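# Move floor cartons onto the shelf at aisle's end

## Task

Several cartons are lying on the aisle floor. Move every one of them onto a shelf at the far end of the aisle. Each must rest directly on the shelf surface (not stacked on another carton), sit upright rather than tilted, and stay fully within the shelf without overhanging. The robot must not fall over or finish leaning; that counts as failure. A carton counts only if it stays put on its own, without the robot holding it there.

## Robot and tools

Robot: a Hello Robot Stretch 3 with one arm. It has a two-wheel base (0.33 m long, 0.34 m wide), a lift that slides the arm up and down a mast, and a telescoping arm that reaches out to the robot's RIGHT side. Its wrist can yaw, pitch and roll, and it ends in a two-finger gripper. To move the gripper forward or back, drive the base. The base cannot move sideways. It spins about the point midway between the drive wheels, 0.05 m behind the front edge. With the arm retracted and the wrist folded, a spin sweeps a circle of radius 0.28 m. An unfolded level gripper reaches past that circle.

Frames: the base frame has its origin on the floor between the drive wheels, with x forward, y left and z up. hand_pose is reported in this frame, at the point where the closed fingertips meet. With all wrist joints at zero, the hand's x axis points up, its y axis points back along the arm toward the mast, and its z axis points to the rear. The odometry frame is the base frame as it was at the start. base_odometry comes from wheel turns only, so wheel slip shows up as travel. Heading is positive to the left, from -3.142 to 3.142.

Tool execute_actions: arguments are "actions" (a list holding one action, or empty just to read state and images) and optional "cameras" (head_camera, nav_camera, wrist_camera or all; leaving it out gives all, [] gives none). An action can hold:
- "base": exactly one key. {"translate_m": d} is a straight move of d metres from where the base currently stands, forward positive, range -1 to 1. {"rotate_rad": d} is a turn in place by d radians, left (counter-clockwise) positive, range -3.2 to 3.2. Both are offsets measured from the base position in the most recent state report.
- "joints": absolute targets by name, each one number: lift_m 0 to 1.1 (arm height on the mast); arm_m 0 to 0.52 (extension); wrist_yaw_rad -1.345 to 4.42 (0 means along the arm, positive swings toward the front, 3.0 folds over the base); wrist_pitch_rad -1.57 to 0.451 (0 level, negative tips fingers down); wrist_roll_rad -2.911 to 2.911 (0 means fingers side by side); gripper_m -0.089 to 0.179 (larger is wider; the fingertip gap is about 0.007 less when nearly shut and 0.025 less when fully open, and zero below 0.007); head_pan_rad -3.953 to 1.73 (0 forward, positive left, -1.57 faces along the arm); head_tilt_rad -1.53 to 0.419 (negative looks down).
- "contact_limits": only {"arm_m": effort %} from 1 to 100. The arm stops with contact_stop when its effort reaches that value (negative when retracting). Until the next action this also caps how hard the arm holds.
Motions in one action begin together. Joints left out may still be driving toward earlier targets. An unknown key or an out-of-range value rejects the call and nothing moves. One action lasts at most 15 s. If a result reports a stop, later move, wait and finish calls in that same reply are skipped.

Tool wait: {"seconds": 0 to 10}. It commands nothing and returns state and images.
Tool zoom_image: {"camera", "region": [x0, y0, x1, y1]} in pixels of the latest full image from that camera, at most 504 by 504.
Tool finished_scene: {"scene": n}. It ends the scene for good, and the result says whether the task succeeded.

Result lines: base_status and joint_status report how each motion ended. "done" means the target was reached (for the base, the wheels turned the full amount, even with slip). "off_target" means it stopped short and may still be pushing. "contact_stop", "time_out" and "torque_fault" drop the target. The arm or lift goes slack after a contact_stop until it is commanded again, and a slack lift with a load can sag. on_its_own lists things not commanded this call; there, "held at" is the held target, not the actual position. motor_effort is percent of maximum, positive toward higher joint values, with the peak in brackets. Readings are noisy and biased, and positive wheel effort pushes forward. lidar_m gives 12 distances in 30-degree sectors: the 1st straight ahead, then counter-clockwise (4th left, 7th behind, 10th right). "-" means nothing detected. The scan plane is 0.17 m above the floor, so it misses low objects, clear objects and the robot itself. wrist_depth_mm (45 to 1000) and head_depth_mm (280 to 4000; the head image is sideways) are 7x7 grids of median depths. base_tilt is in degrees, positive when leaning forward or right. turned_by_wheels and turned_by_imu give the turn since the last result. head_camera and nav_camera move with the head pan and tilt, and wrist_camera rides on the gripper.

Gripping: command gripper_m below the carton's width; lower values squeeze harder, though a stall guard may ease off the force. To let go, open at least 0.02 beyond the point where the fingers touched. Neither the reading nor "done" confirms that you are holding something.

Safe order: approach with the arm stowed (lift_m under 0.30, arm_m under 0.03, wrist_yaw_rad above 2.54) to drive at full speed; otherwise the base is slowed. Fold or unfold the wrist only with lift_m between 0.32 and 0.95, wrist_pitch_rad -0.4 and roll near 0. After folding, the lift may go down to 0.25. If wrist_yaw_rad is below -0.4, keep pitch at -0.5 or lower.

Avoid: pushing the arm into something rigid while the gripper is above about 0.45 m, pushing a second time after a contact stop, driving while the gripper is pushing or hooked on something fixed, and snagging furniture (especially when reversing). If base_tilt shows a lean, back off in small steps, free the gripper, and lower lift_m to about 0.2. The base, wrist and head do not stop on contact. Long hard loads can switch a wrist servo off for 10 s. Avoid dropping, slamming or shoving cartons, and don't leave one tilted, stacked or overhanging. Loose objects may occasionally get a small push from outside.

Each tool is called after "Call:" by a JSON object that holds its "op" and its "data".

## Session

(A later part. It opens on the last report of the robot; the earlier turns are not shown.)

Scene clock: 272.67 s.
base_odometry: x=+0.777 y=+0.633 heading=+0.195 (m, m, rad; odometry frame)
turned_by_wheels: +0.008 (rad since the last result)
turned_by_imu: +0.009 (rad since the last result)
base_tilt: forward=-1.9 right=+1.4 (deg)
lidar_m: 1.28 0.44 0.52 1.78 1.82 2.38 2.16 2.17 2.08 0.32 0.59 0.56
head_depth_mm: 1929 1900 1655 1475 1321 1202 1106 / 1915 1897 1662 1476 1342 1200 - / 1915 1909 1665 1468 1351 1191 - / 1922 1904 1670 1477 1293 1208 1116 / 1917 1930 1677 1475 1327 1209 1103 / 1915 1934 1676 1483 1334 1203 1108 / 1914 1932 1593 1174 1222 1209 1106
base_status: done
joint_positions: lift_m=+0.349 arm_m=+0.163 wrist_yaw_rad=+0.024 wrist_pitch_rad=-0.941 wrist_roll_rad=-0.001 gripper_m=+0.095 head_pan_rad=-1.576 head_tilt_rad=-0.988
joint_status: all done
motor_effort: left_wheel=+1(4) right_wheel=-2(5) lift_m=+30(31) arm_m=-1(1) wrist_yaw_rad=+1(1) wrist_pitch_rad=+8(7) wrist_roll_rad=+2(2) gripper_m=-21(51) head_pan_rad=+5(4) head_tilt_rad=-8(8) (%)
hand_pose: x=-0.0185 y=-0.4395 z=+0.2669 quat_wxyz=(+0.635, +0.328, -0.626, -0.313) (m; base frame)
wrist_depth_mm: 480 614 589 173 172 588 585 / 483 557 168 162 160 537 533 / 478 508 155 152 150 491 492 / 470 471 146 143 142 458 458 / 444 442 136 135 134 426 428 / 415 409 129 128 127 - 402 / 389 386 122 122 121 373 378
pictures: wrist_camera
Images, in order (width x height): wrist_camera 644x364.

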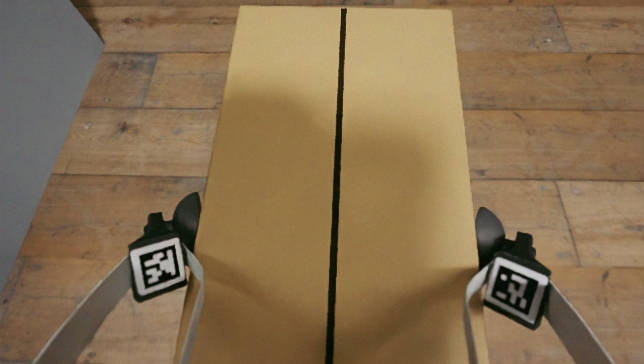

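Call:
{"op": "execute_actions", "data": {"actions": [{"base":{"translate_m":1.0},"joints":{"arm_m":0,"wrist_yaw_rad":1.57,"lift_m":0.81,"head_tilt_rad":-0.89}}], "cameras": ["wrist_camera","nav_camera"]}}

Scene clock: 285.30 s.
base_odometry: x=+1.758 y=+0.827 heading=+0.196 (m, m, rad; odometry frame)
turned_by_wheels: +0.000 (rad since the last result)
turned_by_imu: +0.002 (rad since the last result)
base_tilt: forward=-1.9 right=+1.5 (deg)
lidar_m: 1.25 0.40 0.37 0.47 0.34 0.38 3.12 0.67 0.39 0.37 0.43 0.48
head_depth_mm: 310 362 421 600 695 - 1110 / 309 361 420 603 648 - 1130 / 309 361 418 603 - - 1112 / 308 360 419 603 718 951 463 / 308 359 419 603 716 - 466 / 307 358 418 599 712 513 465 / 306 358 417 598 711 504 467
base_status: done
joint_positions: lift_m=+0.809 arm_m=+0.001 wrist_yaw_rad=+1.568 wrist_pitch_rad=-0.941 wrist_roll_rad=-0.001 gripper_m=+0.095 head_pan_rad=-1.576 head_tilt_rad=-0.892
joint_status: all done
motor_effort: left_wheel=+1(4) right_wheel=+0(6) lift_m=+30(30) arm_m=-3(4) wrist_yaw_rad=+2(3) wrist_pitch_rad=+8(8) wrist_roll_rad=+1(2) gripper_m=-20(21) head_pan_rad=+4(4) head_tilt_rad=+2(18) (%)
hand_pose: x=+0.1101 y=-0.1466 z=+0.7269 quat_wxyz=(+0.673, +0.672, -0.219, +0.218) (m; base frame)
wrist_depth_mm: 518 781 - 173 172 348 242 / 485 849 167 162 161 357 271 / 480 961 155 152 150 380 255 / 502 747 146 143 142 361 254 / 757 774 136 135 134 315 254 / 773 783 129 128 127 - 255 / 726 726 122 122 121 317 243
pictures: nav_camera (sideways: a quarter turn counterclockwise sets it upright), wrist_camera
Images, in order (width x height): nav_camera 672x504, wrist_camera 644x364.

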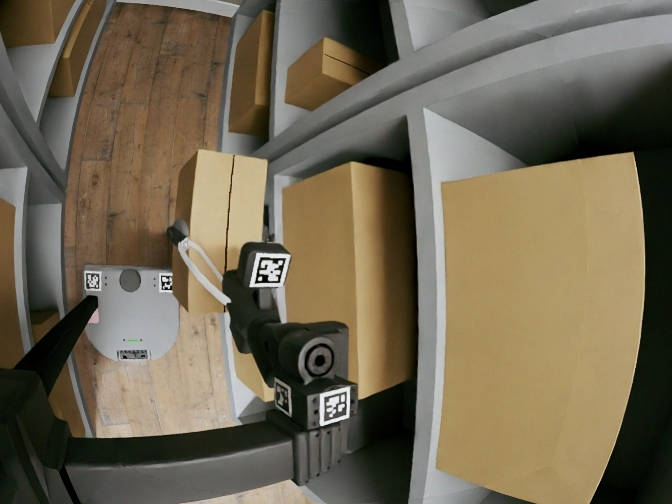

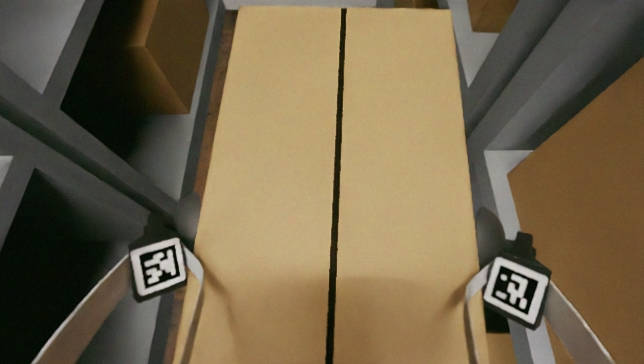

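Call:
{"op": "execute_actions", "data": {"actions": [{"base":{"translate_m":0.83}}], "cameras": []}}

Call:
{"op": "execute_actions", "data": {"actions": [{"joints":{"wrist_yaw_rad":0.0}}]}}

Scene clock: 296.57 s.
base_odometry: x=+2.572 y=+0.988 heading=+0.196 (m, m, rad; odometry frame)
turned_by_wheels: +0.000 (rad since the last result)
turned_by_imu: +0.001 (rad since the last result)
base_tilt: forward=-1.9 right=+1.4 (deg)
lidar_m: 0.42 0.43 0.35 0.33 0.34 0.56 1.06 0.55 0.33 0.32 0.32 0.45
head_depth_mm: 618 496 416 750 799 - 1106 / 620 497 416 888 845 - 1128 / 619 498 417 888 - - 1112 / 623 500 419 873 813 763 463 / 626 501 419 874 812 - 467 / 626 504 421 878 815 513 464 / 627 505 421 878 819 504 468
base_status: done
joint_positions: lift_m=+0.809 arm_m=+0.001 wrist_yaw_rad=+1.568 wrist_pitch_rad=-0.941 wrist_roll_rad=-0.001 gripper_m=+0.095 head_pan_rad=-1.576 head_tilt_rad=-0.892
joint_status: not commanded
motor_effort: left_wheel=+0(6) right_wheel=-1(5) lift_m=+30(30) arm_m=-3(3) wrist_yaw_rad=+2(2) wrist_pitch_rad=+8(8) wrist_roll_rad=+1(1) gripper_m=-21(21) head_pan_rad=+5(4) head_tilt_rad=+2(1) (%)
hand_pose: x=+0.1101 y=-0.1466 z=+0.7269 quat_wxyz=(+0.673, +0.672, -0.219, +0.218) (m; base frame)
wrist_depth_mm: 415 418 390 173 172 361 359 / 486 508 167 161 160 434 431 / 579 640 155 152 151 410 409 / 705 808 146 143 142 380 381 / 576 745 136 135 134 360 358 / 534 752 129 128 127 - 335 / 515 757 122 122 121 311 311
pictures: none
No camera images: the call's "cameras" was empty. Leave "cameras" out to get every camera's image.

Scene clock: 298.33 s.
base_odometry: x=+2.572 y=+0.988 heading=+0.196 (m, m, rad; odometry frame)
turned_by_wheels: +0.000 (rad since the last result)
turned_by_imu: +0.000 (rad since the last result)
base_tilt: forward=-1.7 right=+1.4 (deg)
lidar_m: 0.42 0.43 0.35 0.33 0.34 0.56 1.06 0.55 0.33 0.32 0.32 0.45
head_depth_mm: 617 497 415 748 795 - 1089 / 618 498 415 888 823 - 1112 / 621 499 418 611 - - - / 624 500 419 612 576 514 1115 / 624 502 419 876 815 921 1119 / 628 503 420 876 815 1132 1121 / 626 506 422 879 816 1045 1101
base_status: not commanded
joint_positions: lift_m=+0.809 arm_m=+0.001 wrist_yaw_rad=+0.003 wrist_pitch_rad=-0.941 wrist_roll_rad=-0.001 gripper_m=+0.095 head_pan_rad=-1.576 head_tilt_rad=-0.892
joint_status: all done
motor_effort: left_wheel=+1(1) right_wheel=-1(1) lift_m=+30(30) arm_m=-3(2) wrist_yaw_rad=-3(3) wrist_pitch_rad=+8(8) wrist_roll_rad=+2(1) gripper_m=-21(21) head_pan_rad=+3(4) head_tilt_rad=+2(1) (%)
hand_pose: x=-0.0212 y=-0.2775 z=+0.7269 quat_wxyz=(+0.631, +0.322, -0.629, -0.320) (m; base frame)
wrist_depth_mm: 463 507 492 173 171 390 250 / 453 463 167 162 161 384 244 / 425 431 155 152 151 374 242 / 397 393 146 143 142 342 251 / 368 368 136 135 133 331 335 / 487 750 129 128 127 - 539 / 483 733 122 122 121 758 763
pictures: head_camera (sideways: a quarter turn clockwise sets it upright), nav_camera (sideways: a quarter turn counterclockwise sets it upright), wrist_camera
Images, in order (width x height): head_camera 896x504, nav_camera 672x504, wrist_camera 644x364.

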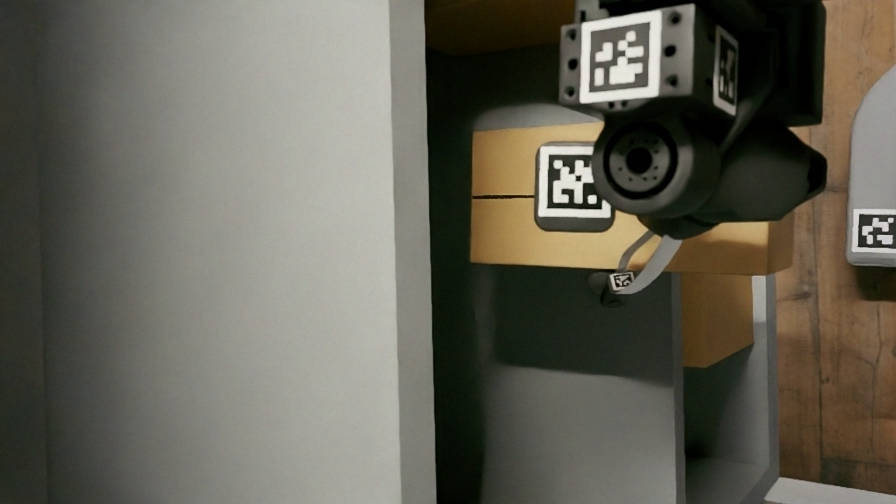

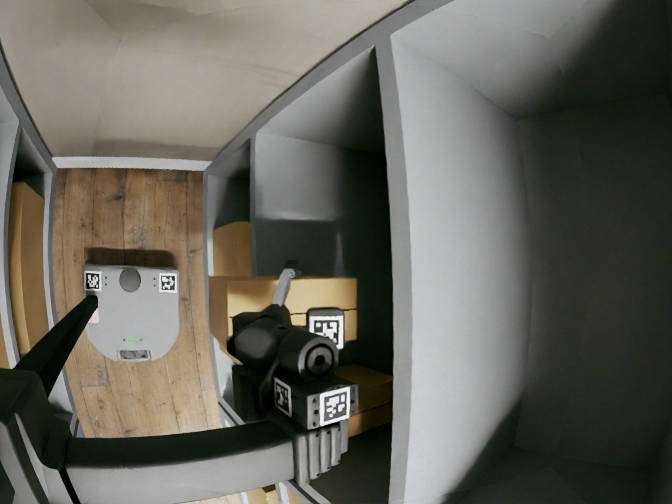

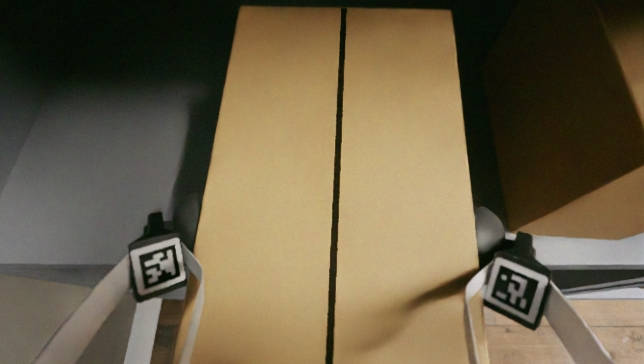

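Same geometry as before. Repeat.

Call:
{"op": "execute_actions", "data": {"actions": [{"joints":{"arm_m":0.095,"lift_m":0.79},"contact_limits":{"arm_m":10}}], "cameras": []}}

Call:
{"op": "execute_actions", "data": {"actions": [{"joints":{"lift_m":0.767}}], "cameras": ["wrist_camera"]}}

Call:
{"op": "execute_actions", "data": {"actions": [{"joints":{"gripper_m":0.179}}], "cameras": []}}

Call:
{"op": "execute_actions", "data": {"actions": [{"joints":{"arm_m":0.0,"lift_m":0.78}}], "cameras": []}}

Call:
{"op": "execute_actions", "data": {"actions": [{"joints":{"wrist_pitch_rad":-1.22}}], "cameras": []}}

Call:
{"op": "execute_actions", "data": {"actions": [{"joints":{"gripper_m":0.06,"lift_m":0.745}}], "cameras": ["head_camera","wrist_camera"]}}

Scene clock: 303.90 s.
base_odometry: x=+2.572 y=+0.988 heading=+0.196 (m, m, rad; odometry frame)
turned_by_wheels: +0.000 (rad since the last result)
turned_by_imu: +0.001 (rad since the last result)
base_tilt: forward=-1.8 right=+1.5 (deg)
lidar_m: 0.42 0.43 0.35 0.33 0.34 0.56 1.06 0.55 0.33 0.32 0.32 0.45
head_depth_mm: 617 496 415 397 - 925 1108 / 620 498 416 - - 920 1130 / 621 499 418 394 - 912 1138 / 623 500 418 633 597 909 1128 / 626 501 420 874 813 921 1119 / 627 503 420 877 816 1132 1114 / 625 506 422 877 816 1047 1109
base_status: not commanded
joint_positions: lift_m=+0.790 arm_m=+0.095 wrist_yaw_rad=+0.002 wrist_pitch_rad=-0.941 wrist_roll_rad=-0.001 gripper_m=+0.095 head_pan_rad=-1.576 head_tilt_rad=-0.892
joint_status: all done
motor_effort: left_wheel=+1(1) right_wheel=+0(2) lift_m=+15(29) arm_m=+2(6) wrist_yaw_rad=-2(3) wrist_pitch_rad=+8(9) wrist_roll_rad=+1(1) gripper_m=-20(21) head_pan_rad=+4(5) head_tilt_rad=+2(1) (%)
contact_limits: arm_m 10 (drawing in: default 23, maximum 37; extending or still: default 31, maximum 50)
hand_pose: x=-0.0214 y=-0.3711 z=+0.7078 quat_wxyz=(+0.631, +0.322, -0.629, -0.320) (m; base frame)
wrist_depth_mm: 458 473 459 174 172 455 247 / 440 439 168 162 160 417 245 / 403 401 155 152 150 375 242 / 374 372 145 143 142 343 238 / 348 349 136 135 134 297 236 / 328 319 129 128 127 - 232 / 309 304 123 122 121 293 291
pictures: none
No camera images: the call's "cameras" was empty. Leave "cameras" out to get every camera's image.

Scene clock: 304.87 s.
base_odometry: x=+2.572 y=+0.988 heading=+0.196 (m, m, rad; odometry frame)
turned_by_wheels: +0.000 (rad since the last result)
turned_by_imu: +0.000 (rad since the last result)
base_tilt: forward=-1.9 right=+1.5 (deg)
lidar_m: 0.42 0.43 0.35 0.33 0.34 0.56 1.06 0.55 0.33 0.32 0.32 0.45
head_depth_mm: 617 496 415 549 - 964 1104 / 618 498 416 396 - 959 1125 / 622 498 417 395 - 701 1135 / 623 500 418 664 637 910 1126 / 627 502 419 879 814 921 1115 / 629 504 420 874 820 1132 1119 / 628 505 421 879 814 1048 1103
base_status: not commanded
joint_positions: lift_m=+0.768 arm_m=+0.095 wrist_yaw_rad=+0.002 wrist_pitch_rad=-0.927 wrist_roll_rad=-0.001 gripper_m=+0.095 head_pan_rad=-1.576 head_tilt_rad=-0.892
joint_status: all done
motor_effort: left_wheel=+1(0) right_wheel=-1(1) lift_m=+11(15) arm_m=+3(2) wrist_yaw_rad=-2(1) wrist_pitch_rad=+1(8) wrist_roll_rad=+1(1) gripper_m=-21(21) head_pan_rad=+3(4) head_tilt_rad=+1(2) (%)
hand_pose: x=-0.0214 y=-0.3742 z=+0.6869 quat_wxyz=(+0.633, +0.317, -0.632, -0.316) (m; base frame)
wrist_depth_mm: 456 451 451 182 182 441 248 / 417 411 175 167 167 398 243 / 384 382 159 156 154 360 242 / 353 351 147 145 144 335 239 / 327 327 137 136 135 299 237 / 305 301 128 128 127 - 233 / 288 285 121 121 120 274 269
pictures: wrist_camera
Images, in order (width x height): wrist_camera 644x364.

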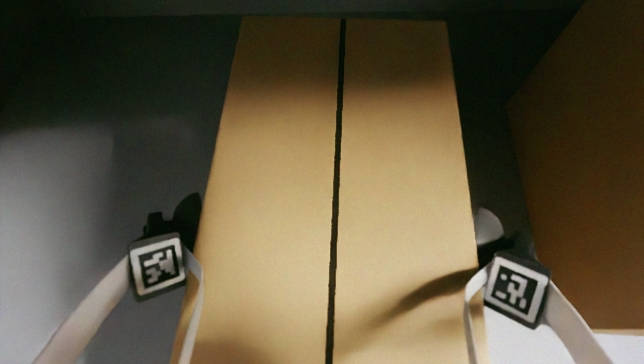

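Scene clock: 306.20 s.
base_odometry: x=+2.572 y=+0.988 heading=+0.196 (m, m, rad; odometry frame)
turned_by_wheels: +0.000 (rad since the last result)
turned_by_imu: +0.000 (rad since the last result)
base_tilt: forward=-1.8 right=+1.5 (deg)
lidar_m: 0.42 0.43 0.35 0.33 0.34 0.56 1.06 0.55 0.33 0.32 0.32 0.45
head_depth_mm: 618 497 415 550 - 962 1108 / 619 498 416 396 - 958 1125 / 622 499 417 687 - 681 1138 / 623 500 418 670 651 907 1130 / 626 502 420 877 812 922 1112 / 627 503 421 878 815 1132 1119 / 626 504 422 879 819 1046 1105
base_status: not commanded
joint_positions: lift_m=+0.767 arm_m=+0.095 wrist_yaw_rad=+0.002 wrist_pitch_rad=-0.933 wrist_roll_rad=-0.001 gripper_m=+0.179 head_pan_rad=-1.576 head_tilt_rad=-0.892
joint_status: all done
motor_effort: left_wheel=+0(1) right_wheel=-1(0) lift_m=+14(14) arm_m=+3(2) wrist_yaw_rad=-2(2) wrist_pitch_rad=+4(6) wrist_roll_rad=+1(1) gripper_m=+1(92) head_pan_rad=+4(4) head_tilt_rad=+1(2) (%)
hand_pose: x=-0.0214 y=-0.3730 z=+0.6860 quat_wxyz=(+0.632, +0.319, -0.631, -0.318) (m; base frame)
wrist_depth_mm: 450 455 448 192 431 435 247 / 412 409 393 174 174 392 244 / 380 378 166 160 159 357 241 / 351 351 151 148 147 334 239 / 325 328 139 137 137 311 232 / 307 299 130 129 128 290 213 / 283 286 122 121 120 274 272
pictures: none
No camera images: the call's "cameras" was empty. Leave "cameras" out to get every camera's image.

Scene clock: 308.13 s.
base_odometry: x=+2.572 y=+0.988 heading=+0.196 (m, m, rad; odometry frame)
turned_by_wheels: +0.000 (rad since the last result)
turned_by_imu: +0.000 (rad since the last result)
base_tilt: forward=-2.0 right=+1.5 (deg)
lidar_m: 0.42 0.43 0.35 0.33 0.34 0.56 1.06 0.55 0.33 0.32 0.32 0.45
head_depth_mm: 617 497 415 750 795 - 1079 / 619 497 416 885 825 - - / 621 498 418 676 637 - - / 623 500 418 677 650 979 1126 / 625 502 420 878 823 918 1111 / 629 503 421 878 818 1129 1123 / 626 505 421 879 815 1040 1103
base_status: not commanded
joint_positions: lift_m=+0.779 arm_m=+0.001 wrist_yaw_rad=+0.002 wrist_pitch_rad=-0.933 wrist_roll_rad=-0.001 gripper_m=+0.179 head_pan_rad=-1.576 head_tilt_rad=-0.892
joint_status: all done
motor_effort: left_wheel=+0(0) right_wheel=-1(1) lift_m=+30(31) arm_m=-3(2) wrist_yaw_rad=-2(1) wrist_pitch_rad=+4(3) wrist_roll_rad=+1(1) gripper_m=+0(0) head_pan_rad=+4(4) head_tilt_rad=+1(1) (%)
hand_pose: x=-0.0214 y=-0.2792 z=+0.6980 quat_wxyz=(+0.632, +0.319, -0.631, -0.318) (m; base frame)
wrist_depth_mm: 455 471 455 209 211 388 249 / 426 423 418 190 189 381 244 / 393 392 378 174 174 370 241 / 363 362 167 162 161 346 252 / 340 341 154 150 150 329 318 / 453 729 145 142 140 720 477 / 557 711 758 776 748 742 742
pictures: none
No camera images: the call's "cameras" was empty. Leave "cameras" out to get every camera's image.

Scene clock: 309.07 s.
base_odometry: x=+2.572 y=+0.988 heading=+0.196 (m, m, rad; odometry frame)
turned_by_wheels: +0.000 (rad since the last result)
turned_by_imu: +0.000 (rad since the last result)
base_tilt: forward=-1.9 right=+1.4 (deg)
lidar_m: 0.42 0.43 0.35 0.33 0.34 0.56 1.06 0.55 0.33 0.32 0.32 0.45
head_depth_mm: 617 496 416 751 792 - 1082 / 619 498 416 887 814 - - / 622 499 418 675 628 - - / 625 501 419 677 651 748 1134 / 627 502 419 875 811 920 1119 / 627 505 421 878 815 1129 1113 / 630 506 422 876 816 1047 1102
base_status: not commanded
joint_positions: lift_m=+0.779 arm_m=+0.001 wrist_yaw_rad=+0.002 wrist_pitch_rad=-1.222 wrist_roll_rad=-0.001 gripper_m=+0.179 head_pan_rad=-1.576 head_tilt_rad=-0.892
joint_status: all done
motor_effort: left_wheel=+1(1) right_wheel=-1(1) lift_m=+29(29) arm_m=-3(3) wrist_yaw_rad=-2(2) wrist_pitch_rad=+0(4) wrist_roll_rad=+1(1) gripper_m=+0(0) head_pan_rad=+4(4) head_tilt_rad=+0(1) (%)
hand_pose: x=-0.0215 y=-0.2111 z=+0.6692 quat_wxyz=(+0.580, +0.406, -0.578, -0.405) (m; base frame)
wrist_depth_mm: 338 338 136 134 132 317 245 / 329 328 132 131 129 311 260 / 323 323 130 128 126 304 302 / 491 685 754 215 203 745 605 / 500 810 816 819 816 800 789 / 471 808 804 805 789 792 771 / 547 697 787 - - 762 748
pictures: none
No camera images: the call's "cameras" was empty. Leave "cameras" out to get every camera's image.

Scene clock: 310.73 s.
base_odometry: x=+2.572 y=+0.988 heading=+0.196 (m, m, rad; odometry frame)
turned_by_wheels: +0.000 (rad since the last result)
turned_by_imu: +0.000 (rad since the last result)
base_tilt: forward=-2.1 right=+1.4 (deg)
lidar_m: 0.42 0.43 0.35 0.33 0.34 0.56 1.06 0.55 0.33 0.32 0.32 0.45
head_depth_mm: 618 496 416 750 784 - - / 619 499 416 886 807 - - / 622 499 417 676 626 - - / 623 500 418 673 652 833 1130 / 626 502 420 874 816 917 1114 / 630 505 421 878 816 1127 1117 / 627 505 421 877 814 1041 1104
base_status: not commanded
joint_positions: lift_m=+0.745 arm_m=+0.001 wrist_yaw_rad=+0.002 wrist_pitch_rad=-1.222 wrist_roll_rad=-0.001 gripper_m=+0.060 head_pan_rad=-1.576 head_tilt_rad=-0.892
joint_status: all done
motor_effort: left_wheel=+1(1) right_wheel=-1(1) lift_m=+14(24) arm_m=-3(3) wrist_yaw_rad=-1(1) wrist_pitch_rad=+1(1) wrist_roll_rad=+1(1) gripper_m=+0(88) head_pan_rad=+4(3) head_tilt_rad=+2(1) (%)
hand_pose: x=-0.0215 y=-0.2109 z=+0.6352 quat_wxyz=(+0.580, +0.406, -0.578, -0.405) (m; base frame)
wrist_depth_mm: 302 299 98 97 96 95 245 / 293 291 96 94 93 92 261 / 287 287 105 101 96 92 270 / 490 684 722 216 200 706 605 / 512 715 798 779 767 768 758 / 511 709 773 765 - 754 760 / 508 678 759 - - 738 725
pictures: head_camera (sideways: a quarter turn clockwise sets it upright), wrist_camera
Images, in order (width x height): head_camera 896x504, wrist_camera 644x364.

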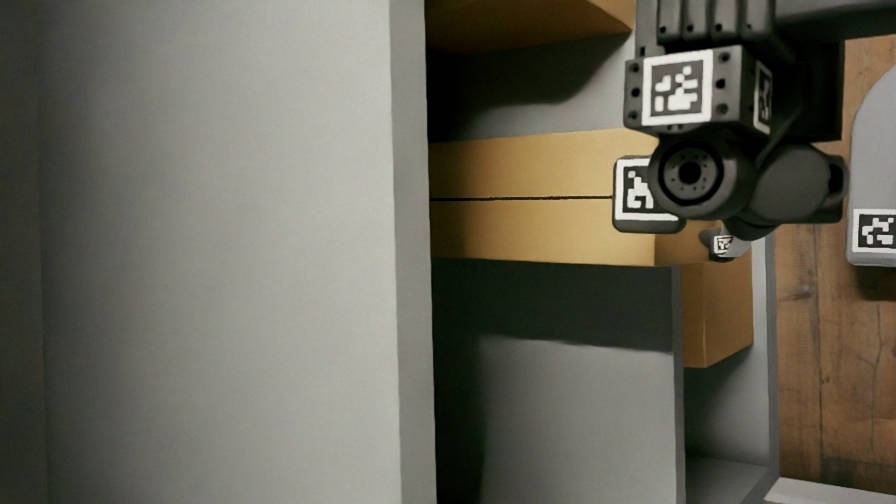

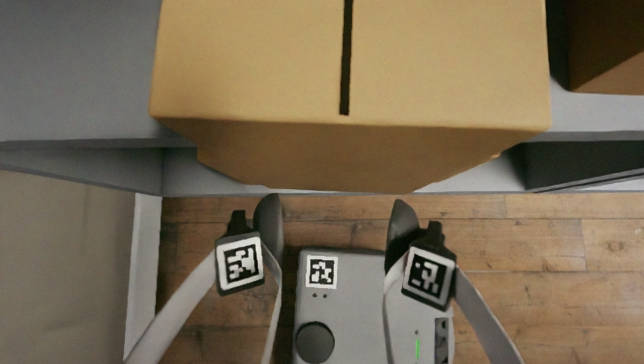

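Call:
{"op": "execute_actions", "data": {"actions": [{"joints":{"arm_m":0.10},"contact_limits":{"arm_m":15}}], "cameras": []}}

Call:
{"op": "execute_actions", "data": {"actions": [{"joints":{"arm_m":0.02,"head_pan_rad":-2.2}}]}}

Scene clock: 314.17 s.
base_odometry: x=+2.572 y=+0.988 heading=+0.196 (m, m, rad; odometry frame)
turned_by_wheels: +0.000 (rad since the last result)
turned_by_imu: +0.001 (rad since the last result)
base_tilt: forward=-1.9 right=+1.4 (deg)
lidar_m: 0.42 0.43 0.35 0.33 0.34 0.57 1.06 0.55 0.33 0.32 0.32 0.45
head_depth_mm: 617 496 415 712 - - 1093 / 618 498 417 905 - 957 1127 / 621 499 418 687 - 983 1136 / 624 501 419 678 774 917 1130 / 626 501 420 877 813 921 1111 / 626 504 421 878 813 1127 1113 / 626 505 421 879 816 1047 1101
base_status: not commanded
joint_positions: lift_m=+0.745 arm_m=+0.100 wrist_yaw_rad=+0.001 wrist_pitch_rad=-1.226 wrist_roll_rad=-0.001 gripper_m=+0.060 head_pan_rad=-1.576 head_tilt_rad=-0.892
joint_status: all done
motor_effort: left_wheel=+1(0) right_wheel=-1(1) lift_m=+14(13) arm_m=+3(3) wrist_yaw_rad=-1(2) wrist_pitch_rad=+3(4) wrist_roll_rad=+1(1) gripper_m=-1(0) head_pan_rad=+3(3) head_tilt_rad=+2(1) (%)
contact_limits: arm_m 15 (drawing in: default 23, maximum 37; extending or still: default 31, maximum 50)
hand_pose: x=-0.0215 y=-0.3086 z=+0.6349 quat_wxyz=(+0.579, +0.408, -0.577, -0.407) (m; base frame)
wrist_depth_mm: 300 296 97 96 95 94 246 / 293 290 95 94 93 92 244 / 285 280 93 91 91 89 242 / 280 275 132 117 104 96 239 / 276 271 269 265 262 261 256 / 519 714 759 776 768 745 731 / 510 678 764 - - 738 731
pictures: none
No camera images: the call's "cameras" was empty. Leave "cameras" out to get every camera's image.

Scene clock: 315.97 s.
base_odometry: x=+2.572 y=+0.988 heading=+0.196 (m, m, rad; odometry frame)
turned_by_wheels: +0.000 (rad since the last result)
turned_by_imu: +0.000 (rad since the last result)
base_tilt: forward=-1.8 right=+1.4 (deg)
lidar_m: 0.42 0.43 0.35 0.33 0.34 0.56 1.06 0.55 0.33 0.32 0.32 0.45
head_depth_mm: 508 515 658 885 1327 1233 - / 560 498 729 864 1101 1276 - / 600 500 798 731 836 - - / 621 501 442 718 783 - 1146 / 625 501 427 868 844 - 1100 / 627 504 420 876 631 - 1061 / 631 506 421 386 621 715 905
base_status: not commanded
joint_positions: lift_m=+0.745 arm_m=+0.020 wrist_yaw_rad=+0.001 wrist_pitch_rad=-1.226 wrist_roll_rad=-0.001 gripper_m=+0.060 head_pan_rad=-2.193 head_tilt_rad=-0.892
joint_status: all done
motor_effort: left_wheel=+1(1) right_wheel=-1(1) lift_m=+13(13) arm_m=-3(5) wrist_yaw_rad=-2(2) wrist_pitch_rad=+3(3) wrist_roll_rad=+1(2) gripper_m=+0(0) head_pan_rad=-3(38) head_tilt_rad=+2(1) (%)
hand_pose: x=-0.0215 y=-0.2291 z=+0.6349 quat_wxyz=(+0.579, +0.407, -0.577, -0.407) (m; base frame)
wrist_depth_mm: 300 296 175 153 149 282 245 / 293 290 288 206 212 276 242 / 286 282 279 275 273 271 267 / 463 646 644 580 586 702 569 / 513 703 791 788 775 760 765 / 507 711 767 774 - 753 734 / 513 683 762 - - 742 734
pictures: head_camera (sideways: a quarter turn clockwise sets it upright), nav_camera (sideways: a quarter turn counterclockwise sets it upright), wrist_camera
Images, in order (width x height): head_camera 896x504, nav_camera 672x504, wrist_camera 644x364.

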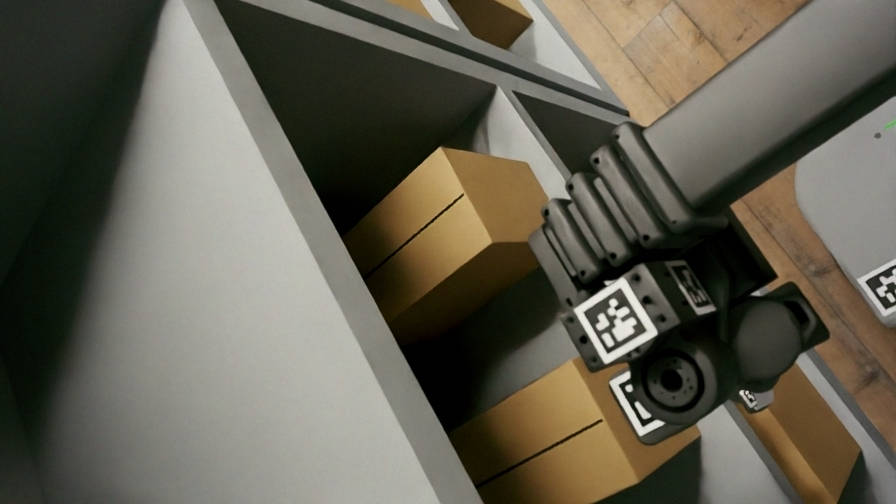

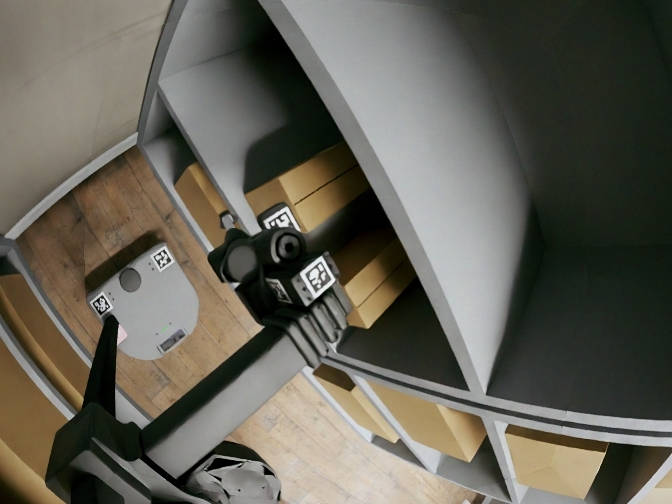

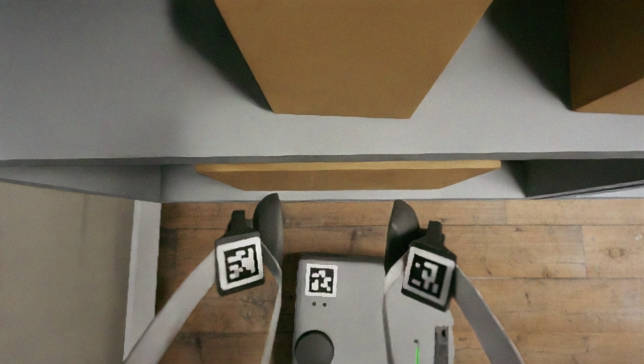

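Call:
{"op": "finished_scene", "data": {"scene": 1}}

The scene is finished: the task was done.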